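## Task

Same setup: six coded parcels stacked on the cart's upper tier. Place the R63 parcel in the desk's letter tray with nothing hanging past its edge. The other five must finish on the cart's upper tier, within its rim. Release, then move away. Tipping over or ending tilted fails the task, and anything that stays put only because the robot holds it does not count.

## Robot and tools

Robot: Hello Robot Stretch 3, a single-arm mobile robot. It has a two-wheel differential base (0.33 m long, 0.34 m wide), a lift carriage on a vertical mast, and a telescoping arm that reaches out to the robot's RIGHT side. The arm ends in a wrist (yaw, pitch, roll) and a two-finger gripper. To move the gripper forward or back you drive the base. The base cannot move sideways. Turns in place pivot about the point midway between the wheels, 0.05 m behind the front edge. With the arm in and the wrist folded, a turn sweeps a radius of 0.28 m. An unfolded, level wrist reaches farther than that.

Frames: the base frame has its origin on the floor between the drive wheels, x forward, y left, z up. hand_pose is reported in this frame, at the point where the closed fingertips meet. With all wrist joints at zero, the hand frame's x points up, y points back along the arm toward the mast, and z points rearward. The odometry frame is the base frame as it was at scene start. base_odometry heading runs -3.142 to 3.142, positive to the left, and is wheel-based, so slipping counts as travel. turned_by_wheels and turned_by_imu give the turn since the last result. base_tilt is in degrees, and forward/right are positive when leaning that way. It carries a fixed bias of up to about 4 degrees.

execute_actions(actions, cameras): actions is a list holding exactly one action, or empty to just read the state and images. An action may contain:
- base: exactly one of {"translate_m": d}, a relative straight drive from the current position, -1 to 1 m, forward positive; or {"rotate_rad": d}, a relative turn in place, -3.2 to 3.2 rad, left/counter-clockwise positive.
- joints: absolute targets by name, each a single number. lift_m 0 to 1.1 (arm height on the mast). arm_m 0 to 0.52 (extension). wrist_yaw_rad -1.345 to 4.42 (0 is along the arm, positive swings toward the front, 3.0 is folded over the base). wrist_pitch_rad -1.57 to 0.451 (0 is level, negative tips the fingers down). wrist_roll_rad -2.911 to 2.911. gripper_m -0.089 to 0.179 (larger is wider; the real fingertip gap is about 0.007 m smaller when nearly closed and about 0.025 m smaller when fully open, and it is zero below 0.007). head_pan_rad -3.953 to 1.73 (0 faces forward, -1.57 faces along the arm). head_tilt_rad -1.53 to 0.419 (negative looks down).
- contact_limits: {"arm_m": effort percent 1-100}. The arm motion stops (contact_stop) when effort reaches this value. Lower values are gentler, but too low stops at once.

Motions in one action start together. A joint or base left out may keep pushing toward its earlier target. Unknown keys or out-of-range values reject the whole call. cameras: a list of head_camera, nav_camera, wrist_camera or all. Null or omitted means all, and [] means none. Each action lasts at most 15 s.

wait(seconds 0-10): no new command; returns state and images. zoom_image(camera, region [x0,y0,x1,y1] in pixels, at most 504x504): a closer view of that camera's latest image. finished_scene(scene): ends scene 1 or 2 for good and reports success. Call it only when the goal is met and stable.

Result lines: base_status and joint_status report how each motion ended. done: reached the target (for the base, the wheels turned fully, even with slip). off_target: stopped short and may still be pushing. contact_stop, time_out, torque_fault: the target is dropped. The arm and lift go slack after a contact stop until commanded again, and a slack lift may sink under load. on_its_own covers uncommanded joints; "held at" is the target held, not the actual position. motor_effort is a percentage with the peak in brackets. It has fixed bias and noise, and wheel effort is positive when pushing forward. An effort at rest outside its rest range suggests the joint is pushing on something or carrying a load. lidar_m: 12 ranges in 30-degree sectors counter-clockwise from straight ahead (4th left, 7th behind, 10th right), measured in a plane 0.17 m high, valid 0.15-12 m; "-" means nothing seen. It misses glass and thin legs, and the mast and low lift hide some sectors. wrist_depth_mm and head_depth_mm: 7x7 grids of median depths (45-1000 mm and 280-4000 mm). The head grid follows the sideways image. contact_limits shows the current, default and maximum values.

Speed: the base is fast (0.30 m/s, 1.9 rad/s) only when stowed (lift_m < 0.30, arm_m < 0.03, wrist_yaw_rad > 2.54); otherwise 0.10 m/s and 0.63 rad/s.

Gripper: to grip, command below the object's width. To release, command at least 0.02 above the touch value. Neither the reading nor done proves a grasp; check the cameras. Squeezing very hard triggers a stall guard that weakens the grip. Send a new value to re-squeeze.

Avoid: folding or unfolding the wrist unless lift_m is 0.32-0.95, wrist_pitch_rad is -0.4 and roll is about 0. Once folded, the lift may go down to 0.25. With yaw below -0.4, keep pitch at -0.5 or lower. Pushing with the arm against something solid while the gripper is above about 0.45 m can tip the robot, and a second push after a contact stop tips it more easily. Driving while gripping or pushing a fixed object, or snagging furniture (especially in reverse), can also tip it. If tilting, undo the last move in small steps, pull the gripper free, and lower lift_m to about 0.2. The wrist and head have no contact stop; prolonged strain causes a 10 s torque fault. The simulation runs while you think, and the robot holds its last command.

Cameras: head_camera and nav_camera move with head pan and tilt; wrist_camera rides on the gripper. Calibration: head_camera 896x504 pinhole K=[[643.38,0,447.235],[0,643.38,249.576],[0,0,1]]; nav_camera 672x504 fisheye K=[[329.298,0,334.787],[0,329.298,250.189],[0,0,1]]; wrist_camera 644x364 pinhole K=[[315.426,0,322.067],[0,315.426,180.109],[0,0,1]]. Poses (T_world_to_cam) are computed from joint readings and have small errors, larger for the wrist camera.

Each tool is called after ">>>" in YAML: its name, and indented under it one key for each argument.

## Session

>>> execute_actions:
  actions: []

Scene clock: 0.00 s.
base_odometry: x=+0.000 y=+0.000 heading=+0.000 (m, m, rad; odometry frame)
turned_by_wheels: +0.000 (rad since the last result)
turned_by_imu: +0.000 (rad since the last result)
base_tilt: forward=-0.5 right=+0.1 (deg)
lidar_m: 2.09 1.70 1.79 2.28 2.29 1.92 2.05 1.74 1.40 1.43 1.83 1.82
head_depth_mm: 1544 2423 2449 2430 2408 1809 1807 / 1545 2518 2665 2642 2566 1989 2002 / 1732 2487 2912 2892 2851 2828 2252 / 1738 2511 3033 3053 3019 2905 2366 / 1704 2455 2749 2690 2658 2627 2380 / 1689 2402 2443 2428 2395 2379 2255 / 1683 2203 2215 2196 2158 2143 2112
base_status: not commanded
joint_positions: lift_m=+0.539 arm_m=+0.001 wrist_yaw_rad=+2.831 wrist_pitch_rad=-0.342 wrist_roll_rad=-0.014 gripper_m=+0.037 head_pan_rad=-0.016 head_tilt_rad=+0.001
joint_status: not commanded
motor_effort: left_wheel=+0 right_wheel=+0 lift_m=+23 arm_m=+0 wrist_yaw_rad=+0 wrist_pitch_rad=+5 wrist_roll_rad=+0 gripper_m=+0 head_pan_rad=+0 head_tilt_rad=+2 (%)
hand_pose: x=+0.0500 y=+0.0759 z=+0.5693 quat_wxyz=(+0.227, +0.702, +0.013, +0.675) (m; base frame)
wrist_depth_mm: - - - - - - - / - - - - - - - / - - - - - - - / - - - - - - - / - - - - - - - / 901 - 906 872 893 864 844 / 748 732 718 738 708 726 733
pictures: head_camera (sideways: a quarter turn clockwise sets it upright), nav_camera (sideways: a quarter turn counterclockwise sets it upright), wrist_camera
camera_calibration (this result's frames):
head_camera: T_world_to_cam=[[0.0619549, 0.00724727, -0.998053, 1.31644], [0.0375374, 0.999249, 0.00958612, -0.00718404], [0.997373, -0.0380582, 0.0616364, -0.132879], [0, 0, 0, 1]] pos_world=[0.0512396, -0.00741912, 1.32214]
nav_camera: T_world_to_cam=[[-0.00960537, -0.00343311, 0.999948, -1.25909], [0.0121217, -0.999921, -0.00331658, 0.0503328], [0.99988, 0.0120892, 0.00964622, -0.0608753], [0, 0, 0, 1]] pos_world=[0.0481639, 0.0467421, 1.25977]
wrist_camera: T_world_to_cam=[[0.965298, -0.260678, -0.0157235, -0.0136549], [-0.134091, -0.443075, -0.8864, 0.582014], [0.224098, 0.857748, -0.462654, 0.353293], [0, 0, 0, 1]] pos_world=[0.0120511, -0.0487203, 0.679135]
Images, in order (width x height): head_camera 896x504, nav_camera 672x504, wrist_camera 644x364.

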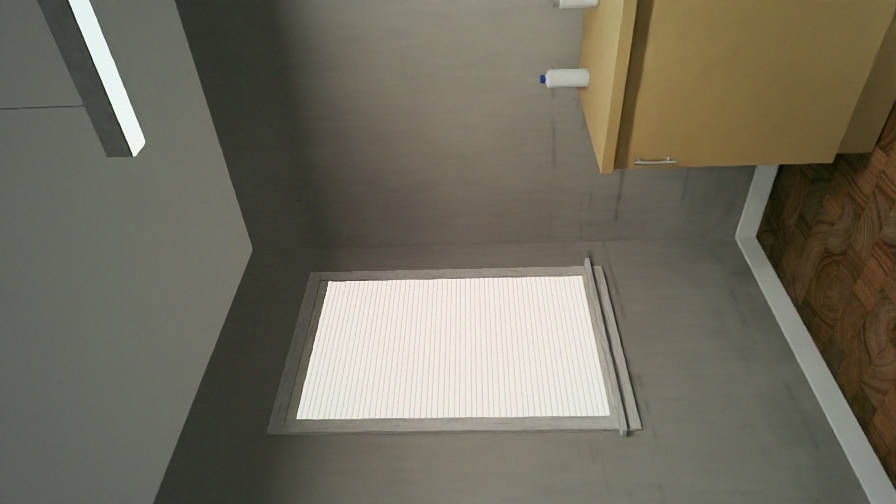

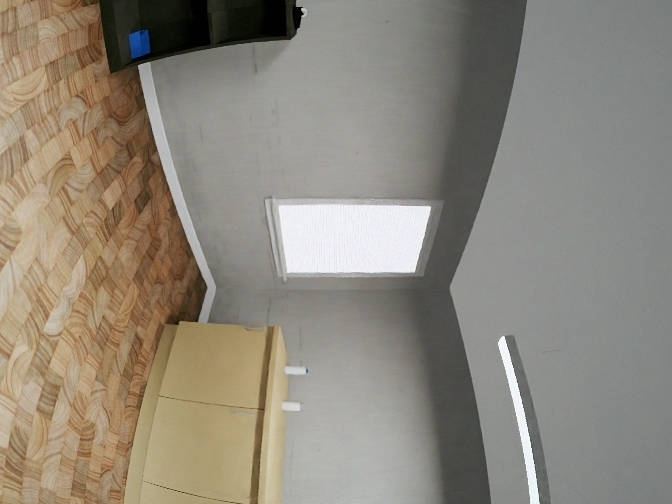

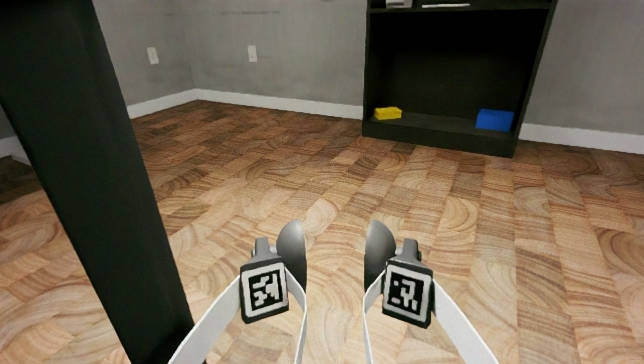

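>>> execute_actions:
  actions:
    - {"joints": {"head_pan_rad": -2.6, "head_tilt_rad": -0.3}}
  cameras: ["head_camera", "nav_camera"]

Scene clock: 7.30 s.
base_odometry: x=+0.000 y=+0.000 heading=+0.000 (m, m, rad; odometry frame)
turned_by_wheels: +0.000 (rad since the last result)
turned_by_imu: +0.000 (rad since the last result)
base_tilt: forward=-0.3 right=+0.1 (deg)
lidar_m: 2.09 1.70 1.80 2.29 2.30 1.92 2.05 1.75 1.40 1.44 1.83 1.83
head_depth_mm: 1740 1830 1935 2035 2160 2040 1566 / 1689 1786 1882 1952 2055 2041 1565 / 1646 1715 1818 1908 2009 2046 1570 / 1598 1660 1759 1832 1902 1964 1568 / 1545 1617 1682 1764 1847 1912 1562 / 1496 1561 1629 1708 1776 1860 1583 / 1451 1520 1585 1641 1720 1792 1580
base_status: not commanded
joint_positions: lift_m=+0.539 arm_m=+0.001 wrist_yaw_rad=+2.831 wrist_pitch_rad=-0.342 wrist_roll_rad=-0.014 gripper_m=+0.037 head_pan_rad=-2.593 head_tilt_rad=-0.296
joint_status: all done
motor_effort: left_wheel=+0(0) right_wheel=+0(0) lift_m=+23(23) arm_m=-1(1) wrist_yaw_rad=-1(0) wrist_pitch_rad=+5(5) wrist_roll_rad=+0(0) gripper_m=-1(0) head_pan_rad=-3(31) head_tilt_rad=-1(19) (%)
hand_pose: x=+0.0500 y=+0.0759 z=+0.5693 quat_wxyz=(+0.227, +0.702, +0.013, +0.675) (m; base frame)
wrist_depth_mm: - - - - - - - / - - - - - - - / - - - - - - - / - - - - - - - / - - - - - - - / 895 - 894 870 883 856 852 / 752 736 715 735 704 737 722
pictures: head_camera (sideways: a quarter turn clockwise sets it upright), nav_camera (sideways: a quarter turn counterclockwise sets it upright)
camera_calibration (this result's frames):
head_camera: T_world_to_cam=[[0.203499, 0.114816, -0.97232, 1.28169], [0.501211, -0.865321, 0.00271904, -0.00106988], [-0.841056, -0.48789, -0.233639, 0.262718], [0, 0, 0, 1]] pos_world=[-0.0393275, -0.0199068, 1.3076]
nav_camera: T_world_to_cam=[[-0.244204, -0.145131, 0.958802, -1.20371], [-0.543234, 0.839506, -0.0112863, 0.0640933], [-0.803282, -0.52361, -0.283851, 0.332171], [0, 0, 0, 1]] pos_world=[0.00769513, -0.0545738, 1.24913]
Images, in order (width x height): head_camera 896x504, nav_camera 672x504.

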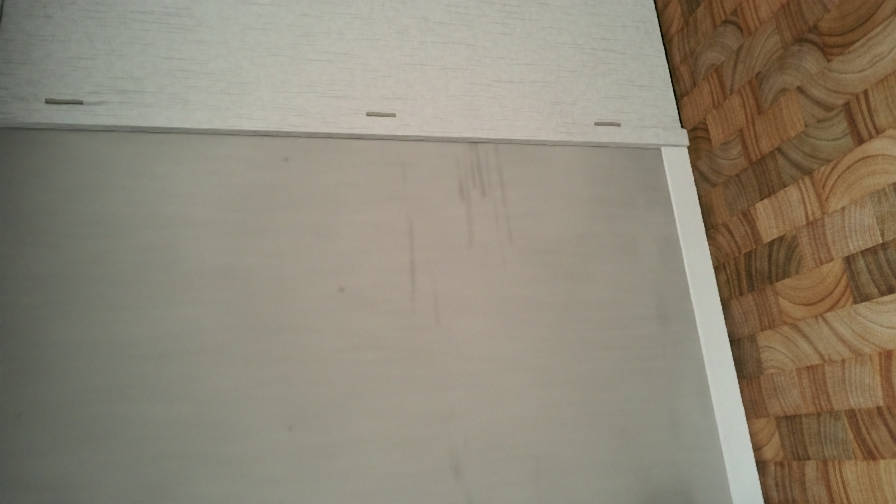

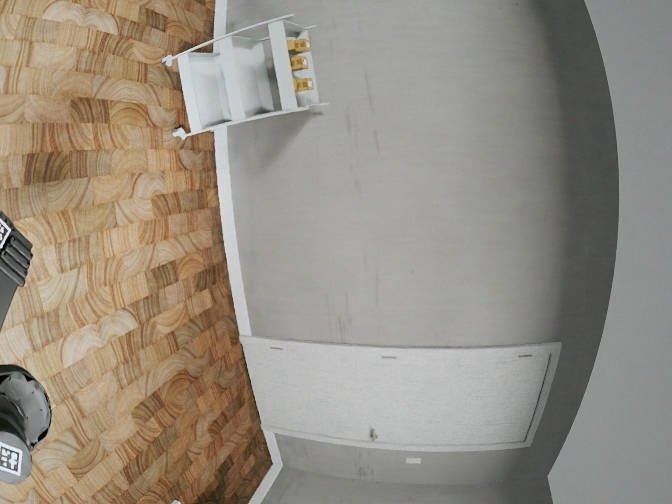

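>>> execute_actions:
  actions:
    - {"joints": {"head_pan_rad": -1.85, "head_tilt_rad": -0.3}}
  cameras: ["head_camera"]

Scene clock: 16.77 s.
base_odometry: x=+0.000 y=+0.000 heading=+0.000 (m, m, rad; odometry frame)
turned_by_wheels: +0.000 (rad since the last result)
turned_by_imu: +0.000 (rad since the last result)
base_tilt: forward=-0.4 right=+0.2 (deg)
lidar_m: 2.09 1.70 1.80 2.28 2.29 1.91 2.06 1.75 1.40 1.43 1.83 1.83
head_depth_mm: 1461 1516 1601 1657 1727 1785 1583 / 1527 1571 1662 1736 1833 1884 1565 / 1594 1648 1739 1815 1829 1767 1571 / 1656 1736 1838 1895 1732 1620 1574 / 1737 1818 1939 1986 1854 1764 1579 / 1803 1913 2016 2128 2268 2043 1587 / 1922 2045 2124 2234 2403 2080 1575
base_status: not commanded
joint_positions: lift_m=+0.539 arm_m=+0.001 wrist_yaw_rad=+2.831 wrist_pitch_rad=-0.342 wrist_roll_rad=-0.014 gripper_m=+0.037 head_pan_rad=-1.857 head_tilt_rad=-0.296
joint_status: all done
motor_effort: left_wheel=+0(0) right_wheel=+0(1) lift_m=+23(23) arm_m=+0(0) wrist_yaw_rad=+0(0) wrist_pitch_rad=+5(5) wrist_roll_rad=+0(0) gripper_m=+0(0) head_pan_rad=+2(29) head_tilt_rad=-2(2) (%)
hand_pose: x=+0.0500 y=+0.0759 z=+0.5693 quat_wxyz=(+0.227, +0.702, +0.013, +0.675) (m; base frame)
wrist_depth_mm: - - - - - - - / - - - - - - - / - - - - - - - / - - - - - - - / - - - - - - - / 899 - 906 870 884 862 844 / 752 734 725 733 721 721 723
pictures: head_camera (sideways: a quarter turn clockwise sets it upright)
camera_calibration (this result's frames):
head_camera: T_world_to_cam=[[0.0738511, 0.221677, -0.97232, 1.28249], [0.952248, -0.305313, 0.00271904, -0.00382122], [-0.296259, -0.92609, -0.233639, 0.259394], [0, 0, 0, 1]] pos_world=[-0.0142263, -0.0452413, 1.3076]
Images, in order (width x height): head_camera 896x504.

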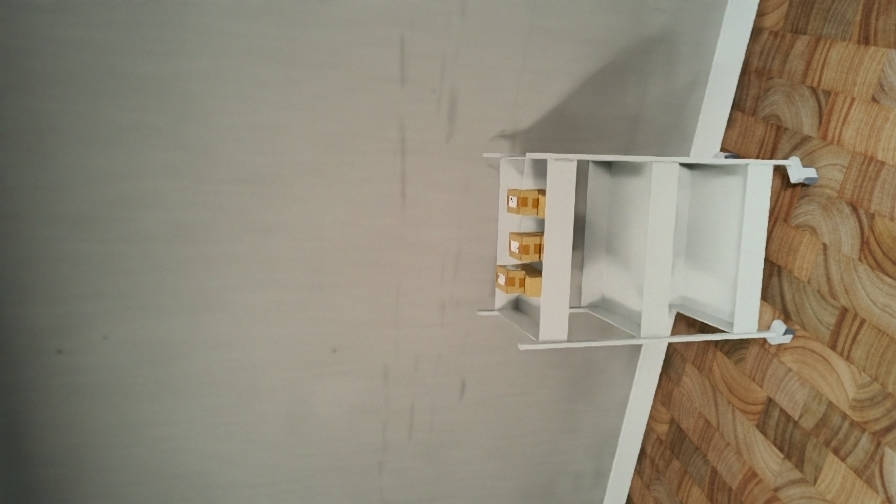

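>>> execute_actions:
  actions:
    - {"base": {"rotate_rad": -1.814}, "joints": {"head_pan_rad": 0.0, "head_tilt_rad": -0.5, "lift_m": 0.9}}
  cameras: ["head_camera"]

Scene clock: 46.00 s.
base_odometry: x=+0.000 y=+0.000 heading=-1.814 (m, m, rad; odometry frame)
turned_by_wheels: -1.814 (rad since the last result)
turned_by_imu: -1.794 (rad since the last result)
base_tilt: forward=-0.5 right=+0.1 (deg)
lidar_m: 1.40 1.89 1.83 1.90 2.11 1.71 1.80 1.91 2.28 1.91 1.82 1.74
head_depth_mm: 1413 1507 1632 1749 1887 1621 1327 / 1470 1595 1709 1831 1967 1613 1334 / 1549 1673 1784 1764 1819 1622 1334 / 1635 1742 1902 1743 1871 1646 1323 / 1717 1840 2029 2179 1998 1632 1327 / 1806 1984 2149 2368 2111 1625 1330 / 1899 2078 2287 2529 2097 1618 1322
base_status: done
joint_positions: lift_m=+0.899 arm_m=+0.001 wrist_yaw_rad=+2.831 wrist_pitch_rad=-0.342 wrist_roll_rad=-0.014 gripper_m=+0.037 head_pan_rad=-0.007 head_tilt_rad=-0.494
joint_status: all done
motor_effort: left_wheel=+5(9) right_wheel=-6(9) lift_m=+35(38) arm_m=+0(0) wrist_yaw_rad=+1(0) wrist_pitch_rad=+5(5) wrist_roll_rad=+0(0) gripper_m=+0(1) head_pan_rad=+3(30) head_tilt_rad=-2(15) (%)
hand_pose: x=+0.0500 y=+0.0758 z=+0.9293 quat_wxyz=(+0.227, +0.702, +0.013, +0.675) (m; base frame)
wrist_depth_mm: - - - - - - - / - - - - - - - / - - - - - - - / - - - - - - - / - - - - - - - / - - - - - - - / - - - - - - -
pictures: head_camera (sideways: a quarter turn clockwise sets it upright)
camera_calibration (this result's frames):
head_camera: T_world_to_cam=[[-0.419694, 0.0111784, -0.907597, 1.20099], [0.0309676, 0.999518, -0.00200958, 0.00795484], [0.907137, -0.0289495, -0.419838, 0.494379], [0, 0, 0, 1]] pos_world=[0.0553324, -0.00706414, 1.29759]
Images, in order (width x height): head_camera 896x504.

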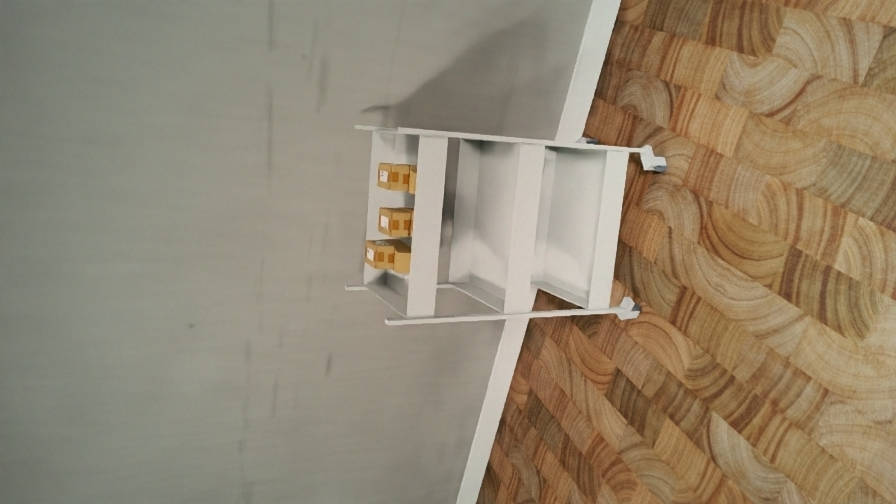

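>>> execute_actions:
  actions:
    - {"base": {"translate_m": 1.0}, "joints": {"head_tilt_rad": -0.9}}
  cameras: ["head_camera"]

Scene clock: 61.07 s.
base_odometry: x=-0.240 y=-0.971 heading=-1.814 (m, m, rad; odometry frame)
turned_by_wheels: +0.000 (rad since the last result)
turned_by_imu: +0.002 (rad since the last result)
base_tilt: forward=-0.5 right=+0.2 (deg)
lidar_m: 0.43 1.22 1.36 1.37 1.89 2.58 2.78 2.73 2.33 1.26 0.91 0.44
head_depth_mm: 722 815 902 774 736 1193 1120 / 758 858 943 791 753 1078 1117 / 791 908 984 765 942 1132 1117 / 828 960 1023 781 963 1173 1114 / 877 1022 1183 801 923 1188 1107 / 927 1089 1315 1575 1412 1253 1109 / 982 1169 1429 1641 1440 1262 1106
base_status: done
joint_positions: lift_m=+0.899 arm_m=+0.001 wrist_yaw_rad=+2.831 wrist_pitch_rad=-0.342 wrist_roll_rad=-0.014 gripper_m=+0.037 head_pan_rad=-0.007 head_tilt_rad=-0.889
joint_status: all done
motor_effort: left_wheel=+4(10) right_wheel=-6(6) lift_m=+35(36) arm_m=+0(1) wrist_yaw_rad=+0(0) wrist_pitch_rad=+5(5) wrist_roll_rad=+0(0) gripper_m=+0(0) head_pan_rad=+2(2) head_tilt_rad=-4(25) (%)
hand_pose: x=+0.0500 y=+0.0758 z=+0.9293 quat_wxyz=(+0.227, +0.702, +0.013, +0.675) (m; base frame)
wrist_depth_mm: - - - - - - - / - - - - - - - / - - - - - - - / - - - - - - - / - - - - - - - / - - - - - - - / - - - - - - -
pictures: head_camera (sideways: a quarter turn clockwise sets it upright)
camera_calibration (this result's frames):
head_camera: T_world_to_cam=[[-0.736585, 0.0132687, -0.676215, 0.90128], [0.0281503, 0.999543, -0.0110504, 0.0197388], [0.675759, -0.0271752, -0.736622, 0.907908], [0, 0, 0, 1]] pos_world=[0.0497866, -0.00701599, 1.27846]
Images, in order (width x height): head_camera 896x504.

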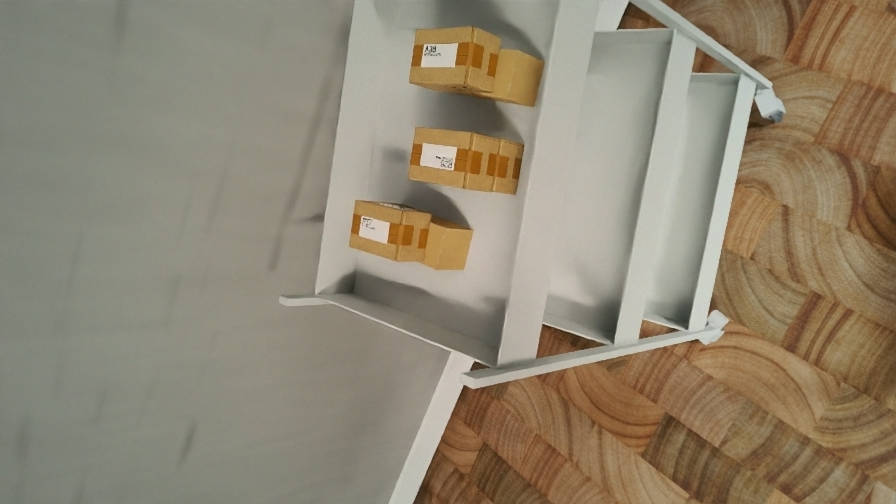

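>>> zoom_image:
  camera: "head_camera"
  region: [330, 10, 560, 290]

Region (330, 10, 560, 290) of head_camera's 896x504 image, scaled by 1.800, with more detail than that image has; it fills the left 414 columns of this view, and the rest is white.

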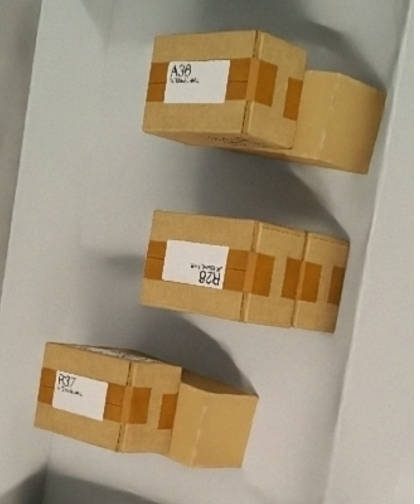

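>>> execute_actions:
  actions:
    - {"base": {"translate_m": 0.11}}
  cameras: []

>>> execute_actions:
  actions:
    - {"base": {"rotate_rad": 1.324}, "joints": {"wrist_yaw_rad": 0.0, "wrist_pitch_rad": -0.4, "head_pan_rad": -1.57, "head_tilt_rad": -0.9, "gripper_m": 0.12}}
  cameras: []

>>> execute_actions:
  actions:
    - {"joints": {"wrist_pitch_rad": -1.57, "lift_m": 1.05}}
  cameras: ["head_camera"]

Scene clock: 89.93 s.
base_odometry: x=-0.267 y=-1.077 heading=-1.813 (m, m, rad; odometry frame)
turned_by_wheels: +0.000 (rad since the last result)
turned_by_imu: +0.001 (rad since the last result)
base_tilt: forward=-0.4 right=+0.1 (deg)
lidar_m: 0.33 0.37 1.58 1.33 1.82 2.67 2.89 2.83 2.40 1.11 0.39 0.33
head_depth_mm: 639 722 828 813 631 780 1086 / 670 760 877 810 674 842 1064 / 703 801 935 806 671 872 1077 / 737 850 975 790 700 885 1100 / 777 900 1064 852 700 914 1106 / 823 963 1163 1470 1400 1258 1107 / 872 1039 1270 1575 1434 1252 1109
base_status: done
joint_positions: lift_m=+0.899 arm_m=+0.001 wrist_yaw_rad=+2.831 wrist_pitch_rad=-0.342 wrist_roll_rad=-0.014 gripper_m=+0.037 head_pan_rad=-0.007 head_tilt_rad=-0.889
joint_status: not commanded
motor_effort: left_wheel=+4(9) right_wheel=-5(5) lift_m=+35(36) arm_m=-1(0) wrist_yaw_rad=+0(0) wrist_pitch_rad=+6(5) wrist_roll_rad=+0(0) gripper_m=-1(0) head_pan_rad=+2(2) head_tilt_rad=-5(4) (%)
hand_pose: x=+0.0500 y=+0.0758 z=+0.9293 quat_wxyz=(+0.227, +0.702, +0.013, +0.675) (m; base frame)
wrist_depth_mm: - - - - - - - / - - - - - - - / - - - - - - - / - - - - - - - / - - - - - - - / - - - - - - - / - - - - - - 360
pictures: none
No camera images: the call's "cameras" was empty. Leave "cameras" out to get every camera's image.

Scene clock: 92.97 s.
base_odometry: x=-0.267 y=-1.077 heading=-0.490 (m, m, rad; odometry frame)
turned_by_wheels: +1.324 (rad since the last result)
turned_by_imu: +1.309 (rad since the last result)
base_tilt: forward=-0.6 right=+0.0 (deg)
lidar_m: 1.34 1.49 2.99 2.68 2.83 2.40 1.58 0.90 0.34 0.33 0.34 1.54
head_depth_mm: 634 726 843 973 - - 1093 / 649 744 845 827 - - 1097 / 662 763 873 848 - - 1099 / 680 781 910 845 - 903 1096 / 694 805 956 769 695 902 1097 / 713 832 975 800 701 897 1092 / 731 855 1020 1252 1353 1235 1105
base_status: done
joint_positions: lift_m=+0.899 arm_m=+0.001 wrist_yaw_rad=+0.002 wrist_pitch_rad=-0.415 wrist_roll_rad=-0.014 gripper_m=+0.120 head_pan_rad=-1.563 head_tilt_rad=-0.889
joint_status: all done
motor_effort: left_wheel=-4(7) right_wheel=+5(11) lift_m=+36(35) arm_m=-1(1) wrist_yaw_rad=-3(3) wrist_pitch_rad=+5(5) wrist_roll_rad=+0(0) gripper_m=+0(85) head_pan_rad=-3(28) head_tilt_rad=-5(5) (%)
hand_pose: x=-0.0210 y=-0.3711 z=+0.9128 quat_wxyz=(+0.697, +0.148, -0.686, -0.144) (m; base frame)
wrist_depth_mm: 654 594 543 498 463 434 401 / 738 666 593 542 497 460 432 / 830 726 659 596 541 495 460 / 950 817 714 642 579 538 498 / - 959 497 520 514 576 541 / - - 345 420 380 616 592 / - 368 362 286 339 288 645
pictures: none
No camera images: the call's "cameras" was empty. Leave "cameras" out to get every camera's image.

Scene clock: 95.17 s.
base_odometry: x=-0.267 y=-1.077 heading=-0.490 (m, m, rad; odometry frame)
turned_by_wheels: +0.000 (rad since the last result)
turned_by_imu: +0.000 (rad since the last result)
base_tilt: forward=-0.4 right=+0.1 (deg)
lidar_m: 1.34 1.48 2.99 2.68 2.82 2.39 1.59 0.91 0.34 0.33 0.34 1.54
head_depth_mm: - - - - - 1242 1101 / - - - - - - 1083 / - - - - - - 1082 / 675 789 923 - - - 1095 / 698 806 956 707 697 920 1093 / 713 828 973 802 700 895 1089 / 733 853 1024 1261 1355 1228 1111
base_status: not commanded
joint_positions: lift_m=+1.049 arm_m=+0.001 wrist_yaw_rad=+0.002 wrist_pitch_rad=-1.545 wrist_roll_rad=-0.014 gripper_m=+0.120 head_pan_rad=-1.563 head_tilt_rad=-0.889
joint_status: all done
joint sent to its limit — the command would take wrist_pitch_rad past its lower limit, so that joint was sent only as far as its limit.
motor_effort: left_wheel=-4(4) right_wheel=+5(6) lift_m=+36(38) arm_m=-1(1) wrist_yaw_rad=-3(3) wrist_pitch_rad=-2(4) wrist_roll_rad=+0(0) gripper_m=-1(0) head_pan_rad=-3(3) head_tilt_rad=-4(4) (%)
hand_pose: x=-0.0217 y=-0.1288 z=+0.9313 quat_wxyz=(+0.511, +0.498, -0.502, -0.490) (m; base frame)
wrist_depth_mm: - - 398 405 643 480 986 / - - - 862 880 - - / - - - - - - - / - - - - - - - / - - - - - - - / - - - - - - - / - - - - - - -
pictures: head_camera (sideways: a quarter turn clockwise sets it upright)
camera_calibration (this result's frames):
head_camera: T_world_to_cam=[[0.00248336, 0.73687, -0.67603, 0.89653], [0.999848, -0.0135126, -0.0110558, 0.0138184], [-0.0172816, -0.6759, -0.736791, 0.912356], [0, 0, 0, 1]] pos_world=[-0.000275752, -0.0437787, 1.27845]
Images, in order (width x height): head_camera 896x504.

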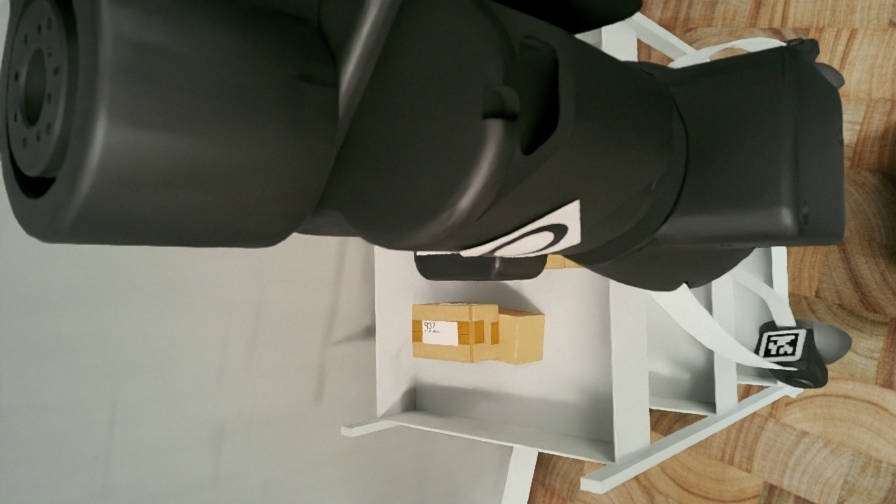

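>>> execute_actions:
  actions:
    - {"joints": {"arm_m": 0.32}}
  cameras: ["head_camera", "wrist_camera"]

Scene clock: 103.47 s.
base_odometry: x=-0.267 y=-1.077 heading=-0.490 (m, m, rad; odometry frame)
turned_by_wheels: +0.000 (rad since the last result)
turned_by_imu: +0.000 (rad since the last result)
base_tilt: forward=-0.4 right=+0.0 (deg)
lidar_m: 1.34 1.48 2.98 2.67 2.83 2.40 1.59 0.90 0.34 0.33 0.34 1.54
head_depth_mm: 634 727 847 976 674 1238 1116 / 666 742 841 810 666 905 1102 / 676 770 865 828 674 904 1102 / 678 - 907 823 633 903 1094 / 698 803 936 708 696 903 1089 / 713 828 978 800 699 888 1090 / 730 853 1027 1259 1348 1227 1106
base_status: not commanded
joint_positions: lift_m=+1.049 arm_m=+0.320 wrist_yaw_rad=+0.001 wrist_pitch_rad=-1.546 wrist_roll_rad=-0.014 gripper_m=+0.120 head_pan_rad=-1.563 head_tilt_rad=-0.889
joint_status: all done
motor_effort: left_wheel=-4(4) right_wheel=+5(4) lift_m=+36(36) arm_m=+3(3) wrist_yaw_rad=-1(3) wrist_pitch_rad=-1(1) wrist_roll_rad=+0(0) gripper_m=+0(0) head_pan_rad=-3(3) head_tilt_rad=-4(5) (%)
hand_pose: x=-0.0216 y=-0.4468 z=+0.9313 quat_wxyz=(+0.510, +0.498, -0.502, -0.490) (m; base frame)
wrist_depth_mm: - 412 405 399 395 391 522 / - - 408 406 405 398 729 / - - 322 419 406 403 - / - - 430 334 328 402 - / - - 440 433 430 422 - / - - 437 401 395 377 - / - - - - - - -
pictures: head_camera (sideways: a quarter turn clockwise sets it upright), wrist_camera
camera_calibration (this result's frames):
head_camera: T_world_to_cam=[[0.0026292, 0.736935, -0.675958, 0.896436], [0.999845, -0.0137101, -0.0110578, 0.0138211], [-0.0174163, -0.675825, -0.736857, 0.912442], [0, 0, 0, 1]] pos_world=[-0.000284464, -0.0437752, 1.27845]
wrist_camera: T_world_to_cam=[[-0.998815, -0.00204963, -0.0486186, 0.0286183], [-0.00759241, 0.993441, 0.114097, 0.374561], [0.0480658, 0.114331, -0.992279, 1.14241], [0, 0, 0, 1]] pos_world=[-0.0234826, -0.502658, 1.09224]
Images, in order (width x height): head_camera 896x504, wrist_camera 644x364.

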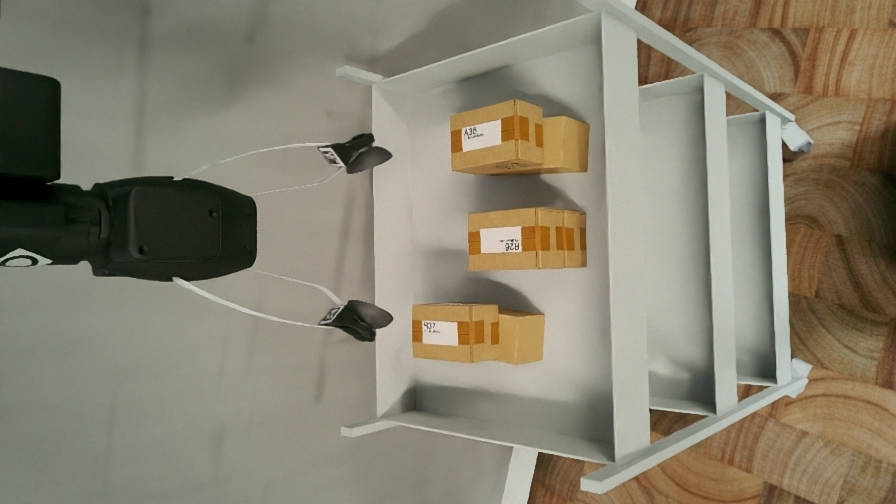

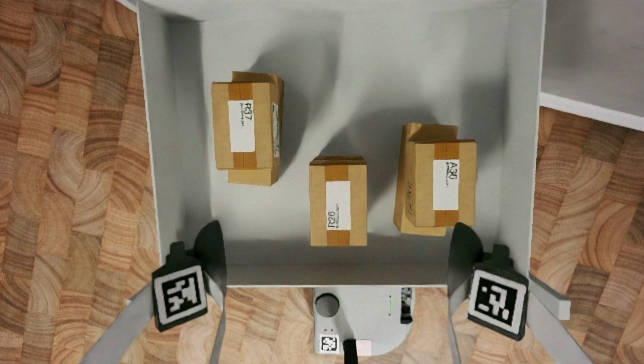

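>>> execute_actions:
  actions:
    - {"joints": {"wrist_roll_rad": 1.557, "gripper_m": 0.135, "arm_m": 0.314, "lift_m": 0.95}}
  cameras: ["head_camera", "wrist_camera"]

Scene clock: 144.10 s.
base_odometry: x=-0.267 y=-1.077 heading=-0.490 (m, m, rad; odometry frame)
turned_by_wheels: +0.000 (rad since the last result)
turned_by_imu: +0.000 (rad since the last result)
base_tilt: forward=-0.4 right=+0.2 (deg)
lidar_m: 1.33 1.48 2.98 2.68 2.82 2.39 1.59 0.90 0.34 0.33 0.34 1.53
head_depth_mm: 614 - 859 989 673 1241 1116 / - 775 832 811 666 903 1096 / - - 905 823 672 904 1104 / 663 782 - 826 641 904 1099 / 698 802 968 704 697 898 1093 / 713 831 975 800 697 883 1095 / 731 851 1026 1248 1350 1226 1109
base_status: not commanded
joint_positions: lift_m=+0.951 arm_m=+0.314 wrist_yaw_rad=+0.001 wrist_pitch_rad=-1.546 wrist_roll_rad=+1.553 gripper_m=+0.135 head_pan_rad=-1.563 head_tilt_rad=-0.889
joint_status: all done
motor_effort: left_wheel=-4(4) right_wheel=+5(5) lift_m=+9(35) arm_m=-4(4) wrist_yaw_rad=-1(1) wrist_pitch_rad=-1(1) wrist_roll_rad=+2(4) gripper_m=+0(62) head_pan_rad=-2(3) head_tilt_rad=-4(4) (%)
hand_pose: x=-0.0216 y=-0.4412 z=+0.8326 quat_wxyz=(+0.007, +0.006, -0.715, -0.699) (m; base frame)
wrist_depth_mm: 300 316 310 214 305 891 895 / 333 322 317 217 306 912 908 / 356 327 325 322 312 - 915 / 373 332 331 231 320 959 933 / 408 341 338 232 315 966 960 / 432 313 277 336 335 - 974 / 463 352 244 347 344 - -
pictures: head_camera (sideways: a quarter turn clockwise sets it upright), wrist_camera
camera_calibration (this result's frames):
head_camera: T_world_to_cam=[[0.00262912, 0.736935, -0.675959, 0.896436], [0.999845, -0.01371, -0.0110578, 0.0138211], [-0.0174163, -0.675825, -0.736857, 0.912442], [0, 0, 0, 1]] pos_world=[-0.000284459, -0.0437752, 1.27845]
wrist_camera: T_world_to_cam=[[-0.0041608, 0.99732, -0.0730415, 0.506595], [0.990518, 0.0141405, 0.136651, -0.0490907], [0.137318, -0.0717804, -0.987923, 0.960047], [0, 0, 0, 1]] pos_world=[-0.0810987, -0.43563, 0.992163]
Images, in order (width x height): head_camera 896x504, wrist_camera 644x364.

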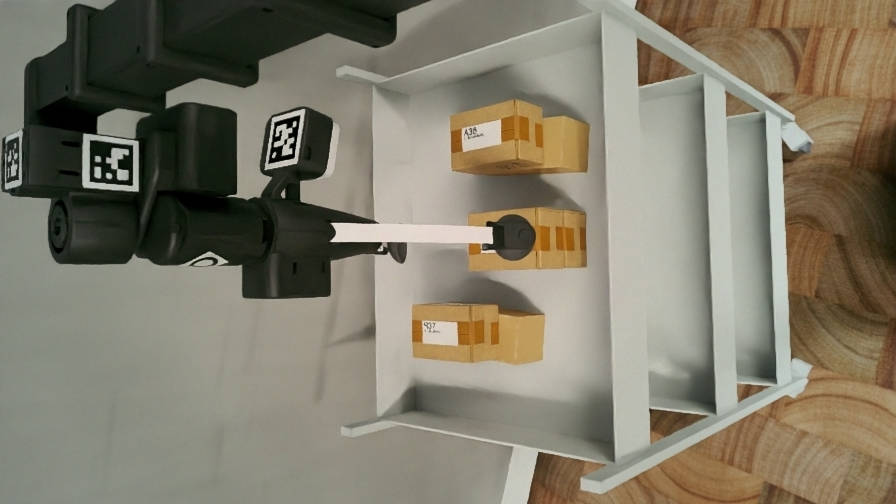

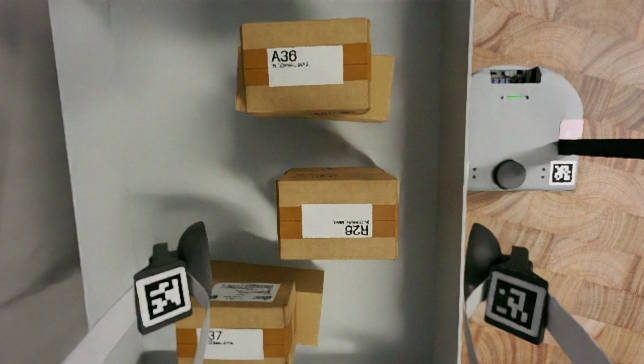

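>>> execute_actions:
  actions:
    - {"joints": {"lift_m": 0.863}}
  cameras: ["wrist_camera"]

Scene clock: 160.90 s.
base_odometry: x=-0.267 y=-1.077 heading=-0.490 (m, m, rad; odometry frame)
turned_by_wheels: +0.000 (rad since the last result)
turned_by_imu: +0.000 (rad since the last result)
base_tilt: forward=-0.5 right=+0.1 (deg)
lidar_m: 1.34 1.48 2.98 2.67 2.82 2.40 1.59 0.90 0.34 0.33 0.34 1.54
head_depth_mm: 635 717 800 - - 1237 1119 / 649 710 - 813 664 905 1101 / 666 724 - 803 673 908 1096 / 678 762 912 800 630 904 1095 / 694 808 952 706 696 905 1095 / 714 830 976 800 698 880 1089 / 728 855 1022 1259 1350 1232 1110
base_status: not commanded
joint_positions: lift_m=+0.864 arm_m=+0.314 wrist_yaw_rad=+0.001 wrist_pitch_rad=-1.546 wrist_roll_rad=+1.553 gripper_m=+0.135 head_pan_rad=-1.563 head_tilt_rad=-0.889
joint_status: all done
motor_effort: left_wheel=-4(4) right_wheel=+5(5) lift_m=+9(9) arm_m=-4(4) wrist_yaw_rad=-1(1) wrist_pitch_rad=-1(1) wrist_roll_rad=+1(2) gripper_m=+0(0) head_pan_rad=-3(3) head_tilt_rad=-5(4) (%)
hand_pose: x=-0.0216 y=-0.4412 z=+0.7456 quat_wxyz=(+0.007, +0.006, -0.715, -0.699) (m; base frame)
wrist_depth_mm: 235 233 132 130 177 204 811 / 240 237 135 133 180 205 839 / 245 242 239 236 233 198 - / 249 248 243 208 236 207 852 / 255 253 149 144 142 238 876 / 255 259 253 146 145 - 902 / 254 208 215 213 254 229 915
pictures: wrist_camera
camera_calibration (this result's frames):
wrist_camera: T_world_to_cam=[[-0.00409592, 0.99732, -0.0730416, 0.500241], [0.990519, 0.0140761, 0.136653, -0.0372326], [0.137315, -0.0717893, -0.987923, 0.874102], [0, 0, 0, 1]] pos_world=[-0.0810986, -0.435625, 0.905171]
Images, in order (width x height): wrist_camera 644x364.

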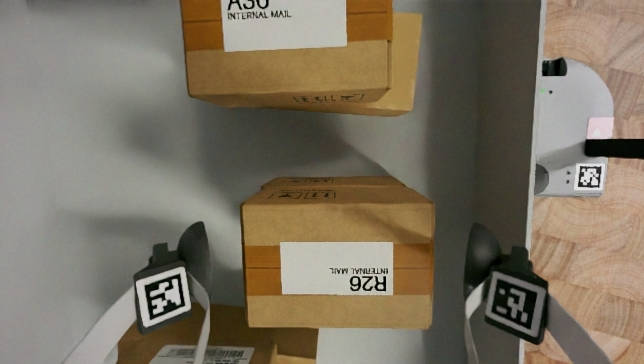

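>>> execute_actions:
  actions:
    - {"joints": {"gripper_m": 0.05}}
  cameras: []

>>> execute_actions:
  actions:
    - {"joints": {"lift_m": 0.97}}
  cameras: ["head_camera", "wrist_camera"]

Scene clock: 167.73 s.
base_odometry: x=-0.267 y=-1.077 heading=-0.490 (m, m, rad; odometry frame)
turned_by_wheels: +0.000 (rad since the last result)
turned_by_imu: +0.000 (rad since the last result)
base_tilt: forward=-0.5 right=+0.1 (deg)
lidar_m: 1.34 1.48 2.98 2.68 2.82 2.39 1.59 0.90 0.34 0.33 0.34 1.54
head_depth_mm: 635 718 800 - - 1244 1115 / 650 710 - 809 664 907 1102 / 664 726 - 809 674 908 1099 / 681 760 908 774 633 902 1099 / 697 806 958 705 694 903 1093 / 714 827 977 801 698 883 1094 / 731 855 1027 1255 1352 1232 1104
base_status: not commanded
joint_positions: lift_m=+0.864 arm_m=+0.314 wrist_yaw_rad=+0.001 wrist_pitch_rad=-1.546 wrist_roll_rad=+1.553 gripper_m=+0.051 head_pan_rad=-1.563 head_tilt_rad=-0.889
joint_status: all done
motor_effort: left_wheel=-4(4) right_wheel=+5(5) lift_m=+9(9) arm_m=-4(4) wrist_yaw_rad=-1(1) wrist_pitch_rad=-1(1) wrist_roll_rad=+2(2) gripper_m=-16(93) head_pan_rad=-3(3) head_tilt_rad=-4(5) (%)
hand_pose: x=-0.0216 y=-0.4412 z=+0.7456 quat_wxyz=(+0.007, +0.006, -0.715, -0.699) (m; base frame)
wrist_depth_mm: 235 232 132 130 177 205 812 / 239 237 135 133 180 204 833 / 244 243 240 235 231 198 - / 249 249 244 209 235 207 861 / 255 253 142 140 139 217 873 / 255 259 145 143 141 900 883 / 254 244 194 211 253 220 912
pictures: none
No camera images: the call's "cameras" was empty. Leave "cameras" out to get every camera's image.

Scene clock: 169.53 s.
base_odometry: x=-0.267 y=-1.077 heading=-0.490 (m, m, rad; odometry frame)
turned_by_wheels: +0.000 (rad since the last result)
turned_by_imu: +0.000 (rad since the last result)
base_tilt: forward=-0.4 right=+0.1 (deg)
lidar_m: 1.34 1.49 2.99 2.68 2.83 2.40 1.59 0.90 0.34 0.33 0.34 1.54
head_depth_mm: - - 850 978 673 1241 1123 / - 758 857 810 665 907 1101 / - - 898 806 677 902 1104 / 673 774 959 591 673 903 1098 / 698 800 968 706 695 902 1091 / 714 829 972 801 701 884 1096 / 732 852 1021 1259 1349 1224 1105
base_status: not commanded
joint_positions: lift_m=+0.969 arm_m=+0.314 wrist_yaw_rad=+0.001 wrist_pitch_rad=-1.546 wrist_roll_rad=+1.553 gripper_m=+0.051 head_pan_rad=-1.563 head_tilt_rad=-0.889
joint_status: all done
motor_effort: left_wheel=-4(4) right_wheel=+5(5) lift_m=+36(37) arm_m=-4(4) wrist_yaw_rad=-1(1) wrist_pitch_rad=-1(1) wrist_roll_rad=+1(2) gripper_m=-16(15) head_pan_rad=-3(3) head_tilt_rad=-4(4) (%)
hand_pose: x=-0.0216 y=-0.4412 z=+0.8513 quat_wxyz=(+0.007, +0.006, -0.715, -0.699) (m; base frame)
wrist_depth_mm: 327 331 329 323 321 913 899 / 354 337 334 234 324 922 935 / 370 346 344 341 334 - 930 / 403 352 349 294 313 977 959 / 426 352 143 140 139 - 968 / 448 353 145 143 141 - - / 476 380 263 285 362 - -
pictures: head_camera (sideways: a quarter turn clockwise sets it upright), wrist_camera
camera_calibration (this result's frames):
head_camera: T_world_to_cam=[[0.00262911, 0.736935, -0.675959, 0.896436], [0.999845, -0.01371, -0.0110578, 0.0138211], [-0.0174163, -0.675825, -0.736857, 0.912442], [0, 0, 0, 1]] pos_world=[-0.000284459, -0.0437752, 1.27845]
wrist_camera: T_world_to_cam=[[-0.004063, 0.997325, -0.0729788, 0.507882], [0.990519, 0.0140349, 0.136654, -0.0516861], [0.137313, -0.0717317, -0.987927, 0.97848], [0, 0, 0, 1]] pos_world=[-0.0810985, -0.43561, 1.01079]
Images, in order (width x height): head_camera 896x504, wrist_camera 644x364.

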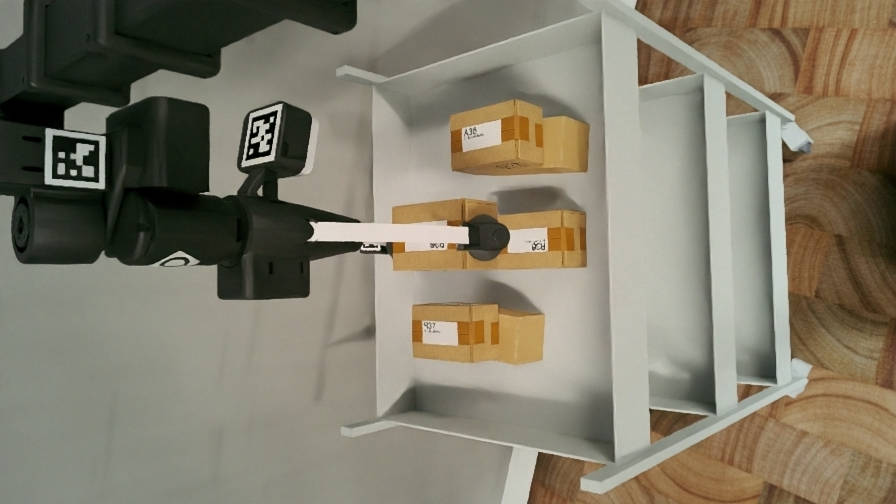

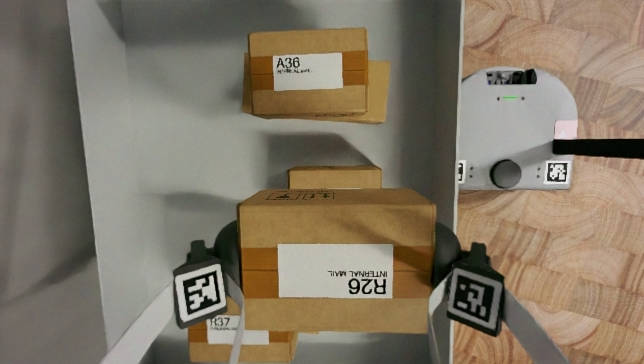

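>>> zoom_image:
  camera: "head_camera"
  region: [480, 190, 620, 290]

Region (480, 190, 620, 290) of head_camera's 896x504 image, scaled by 3.600, with more detail than that image has; it fills the top 360 rows of this view, and the rest is white.

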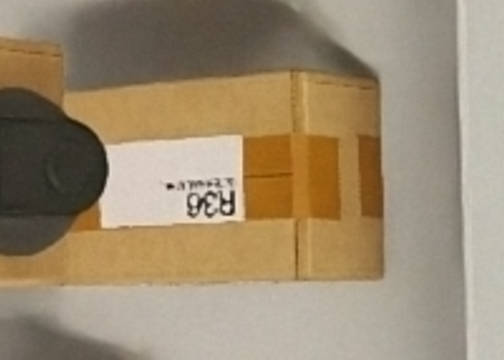

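>>> execute_actions:
  actions:
    - {"joints": {"lift_m": 0.867}}
  cameras: []

>>> execute_actions:
  actions:
    - {"joints": {"gripper_m": 0.135}}
  cameras: []

>>> execute_actions:
  actions:
    - {"joints": {"lift_m": 0.95}}
  cameras: []

Scene clock: 185.90 s.
base_odometry: x=-0.267 y=-1.077 heading=-0.490 (m, m, rad; odometry frame)
turned_by_wheels: +0.000 (rad since the last result)
turned_by_imu: +0.000 (rad since the last result)
base_tilt: forward=-0.4 right=+0.2 (deg)
lidar_m: 1.34 1.48 2.99 2.68 2.83 2.40 1.59 0.90 0.34 0.33 0.34 1.54
head_depth_mm: 635 715 - - - 1216 1120 / 649 709 - 812 664 906 1097 / 665 723 - 810 673 906 1098 / 679 763 - 667 638 908 1093 / 697 805 955 704 696 908 1087 / 713 828 974 799 698 884 1093 / 730 851 1024 1262 1346 1235 1105
base_status: not commanded
joint_positions: lift_m=+0.868 arm_m=+0.314 wrist_yaw_rad=+0.001 wrist_pitch_rad=-1.546 wrist_roll_rad=+1.553 gripper_m=+0.051 head_pan_rad=-1.563 head_tilt_rad=-0.889
joint_status: all done
motor_effort: left_wheel=-4(4) right_wheel=+5(5) lift_m=+10(33) arm_m=-4(4) wrist_yaw_rad=-1(1) wrist_pitch_rad=-1(1) wrist_roll_rad=+1(2) gripper_m=-16(17) head_pan_rad=-3(2) head_tilt_rad=-4(5) (%)
hand_pose: x=-0.0216 y=-0.4412 z=+0.7496 quat_wxyz=(+0.007, +0.006, -0.715, -0.699) (m; base frame)
wrist_depth_mm: 238 236 135 134 224 204 830 / 243 242 138 137 184 204 822 / 248 247 243 239 237 206 - / 253 253 247 208 240 207 860 / 256 258 143 140 138 227 885 / 255 264 144 143 142 897 909 / 254 245 194 211 257 221 932
pictures: none
No camera images: the call's "cameras" was empty. Leave "cameras" out to get every camera's image.

Scene clock: 187.23 s.
base_odometry: x=-0.267 y=-1.077 heading=-0.490 (m, m, rad; odometry frame)
turned_by_wheels: +0.000 (rad since the last result)
turned_by_imu: +0.000 (rad since the last result)
base_tilt: forward=-0.4 right=+0.1 (deg)
lidar_m: 1.34 1.49 2.98 2.68 2.83 2.38 1.59 0.91 0.34 0.33 0.34 1.54
head_depth_mm: 633 715 - - - 1221 1113 / 651 712 - 822 665 908 1102 / 664 724 - 808 674 909 1101 / 678 764 - 805 633 903 1093 / 696 807 952 705 696 903 1093 / 714 827 968 800 700 884 1092 / 732 857 1025 1254 1359 1230 1104
base_status: not commanded
joint_positions: lift_m=+0.868 arm_m=+0.314 wrist_yaw_rad=+0.001 wrist_pitch_rad=-1.546 wrist_roll_rad=+1.553 gripper_m=+0.135 head_pan_rad=-1.563 head_tilt_rad=-0.889
joint_status: all done
motor_effort: left_wheel=-4(4) right_wheel=+6(5) lift_m=+9(9) arm_m=-4(4) wrist_yaw_rad=-1(1) wrist_pitch_rad=-1(1) wrist_roll_rad=+1(1) gripper_m=+0(87) head_pan_rad=-3(2) head_tilt_rad=-4(5) (%)
hand_pose: x=-0.0216 y=-0.4412 z=+0.7496 quat_wxyz=(+0.007, +0.006, -0.715, -0.699) (m; base frame)
wrist_depth_mm: 238 237 136 133 224 205 831 / 243 241 139 137 185 205 822 / 247 245 242 239 235 205 - / 253 251 248 210 239 207 860 / 256 257 154 147 147 242 879 / 255 264 257 150 150 - 888 / 256 205 203 234 257 229 913
pictures: none
No camera images: the call's "cameras" was empty. Leave "cameras" out to get every camera's image.

Scene clock: 188.83 s.
base_odometry: x=-0.267 y=-1.077 heading=-0.490 (m, m, rad; odometry frame)
turned_by_wheels: +0.000 (rad since the last result)
turned_by_imu: +0.000 (rad since the last result)
base_tilt: forward=-0.4 right=+0.2 (deg)
lidar_m: 1.34 1.48 2.98 2.68 2.82 2.39 1.59 0.90 0.34 0.33 0.34 1.54
head_depth_mm: 615 - 863 984 671 1244 1120 / - 774 833 809 665 909 1104 / - - 904 831 673 905 1100 / 664 784 - 830 643 906 1095 / 696 803 968 706 697 899 1099 / 713 830 974 799 699 886 1091 / 729 854 1018 1252 1349 1227 1104
base_status: not commanded
joint_positions: lift_m=+0.949 arm_m=+0.314 wrist_yaw_rad=+0.001 wrist_pitch_rad=-1.546 wrist_roll_rad=+1.553 gripper_m=+0.135 head_pan_rad=-1.563 head_tilt_rad=-0.889
joint_status: all done
motor_effort: left_wheel=-4(4) right_wheel=+5(5) lift_m=+36(38) arm_m=-4(4) wrist_yaw_rad=-1(1) wrist_pitch_rad=-1(1) wrist_roll_rad=+2(1) gripper_m=+0(1) head_pan_rad=-3(3) head_tilt_rad=-4(5) (%)
hand_pose: x=-0.0216 y=-0.4412 z=+0.8313 quat_wxyz=(+0.007, +0.006, -0.715, -0.699) (m; base frame)
wrist_depth_mm: 303 313 309 213 301 897 892 / 306 320 316 216 306 920 905 / 354 327 324 318 314 - 924 / 369 334 329 228 318 954 935 / 406 338 339 230 315 968 957 / 428 314 276 337 335 - 966 / 467 351 243 348 344 - -
pictures: none
No camera images: the call's "cameras" was empty. Leave "cameras" out to get every camera's image.

>>> execute_actions:
  actions:
    - {"base": {"translate_m": -0.116}, "joints": {"arm_m": 0.336}}
  cameras: ["wrist_camera"]

Scene clock: 196.07 s.
base_odometry: x=-0.369 y=-1.023 heading=-0.490 (m, m, rad; odometry frame)
turned_by_wheels: +0.000 (rad since the last result)
turned_by_imu: +0.000 (rad since the last result)
base_tilt: forward=-0.4 right=+0.2 (deg)
lidar_m: 1.45 1.61 3.00 2.70 2.74 2.29 1.52 0.87 0.34 0.33 0.34 1.48
head_depth_mm: 593 - 819 980 1206 1274 1113 / - 743 849 1007 1196 1255 1124 / - - 869 828 695 905 1094 / 640 742 898 826 657 907 1098 / 670 768 902 822 666 903 1099 / 685 797 955 802 683 899 1091 / 701 822 981 783 694 883 1088
base_status: done
joint_positions: lift_m=+0.949 arm_m=+0.336 wrist_yaw_rad=+0.001 wrist_pitch_rad=-1.546 wrist_roll_rad=+1.553 gripper_m=+0.135 head_pan_rad=-1.563 head_tilt_rad=-0.889
joint_status: all done
motor_effort: left_wheel=-3(8) right_wheel=+4(6) lift_m=+36(36) arm_m=+3(4) wrist_yaw_rad=-2(1) wrist_pitch_rad=-1(1) wrist_roll_rad=+2(2) gripper_m=-1(0) head_pan_rad=-3(3) head_tilt_rad=-4(4) (%)
hand_pose: x=-0.0216 y=-0.4625 z=+0.8313 quat_wxyz=(+0.007, +0.006, -0.715, -0.699) (m; base frame)
wrist_depth_mm: 302 413 673 915 913 901 890 / 294 411 684 936 914 245 901 / 322 325 323 319 314 267 913 / 346 326 331 311 322 296 933 / 362 325 338 229 324 954 963 / 383 305 342 311 332 - 973 / 399 345 354 248 261 - -
pictures: wrist_camera
camera_calibration (this result's frames):
wrist_camera: T_world_to_cam=[[-0.00383424, 0.997325, -0.0729885, 0.527721], [0.990522, 0.0138094, 0.13666, -0.0487656], [0.137302, -0.0717727, -0.987926, 0.957195], [0, 0, 0, 1]] pos_world=[-0.0810981, -0.456935, 0.990819]
Images, in order (width x height): wrist_camera 644x364.

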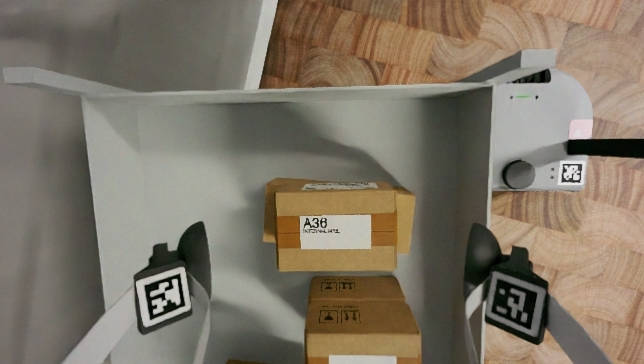

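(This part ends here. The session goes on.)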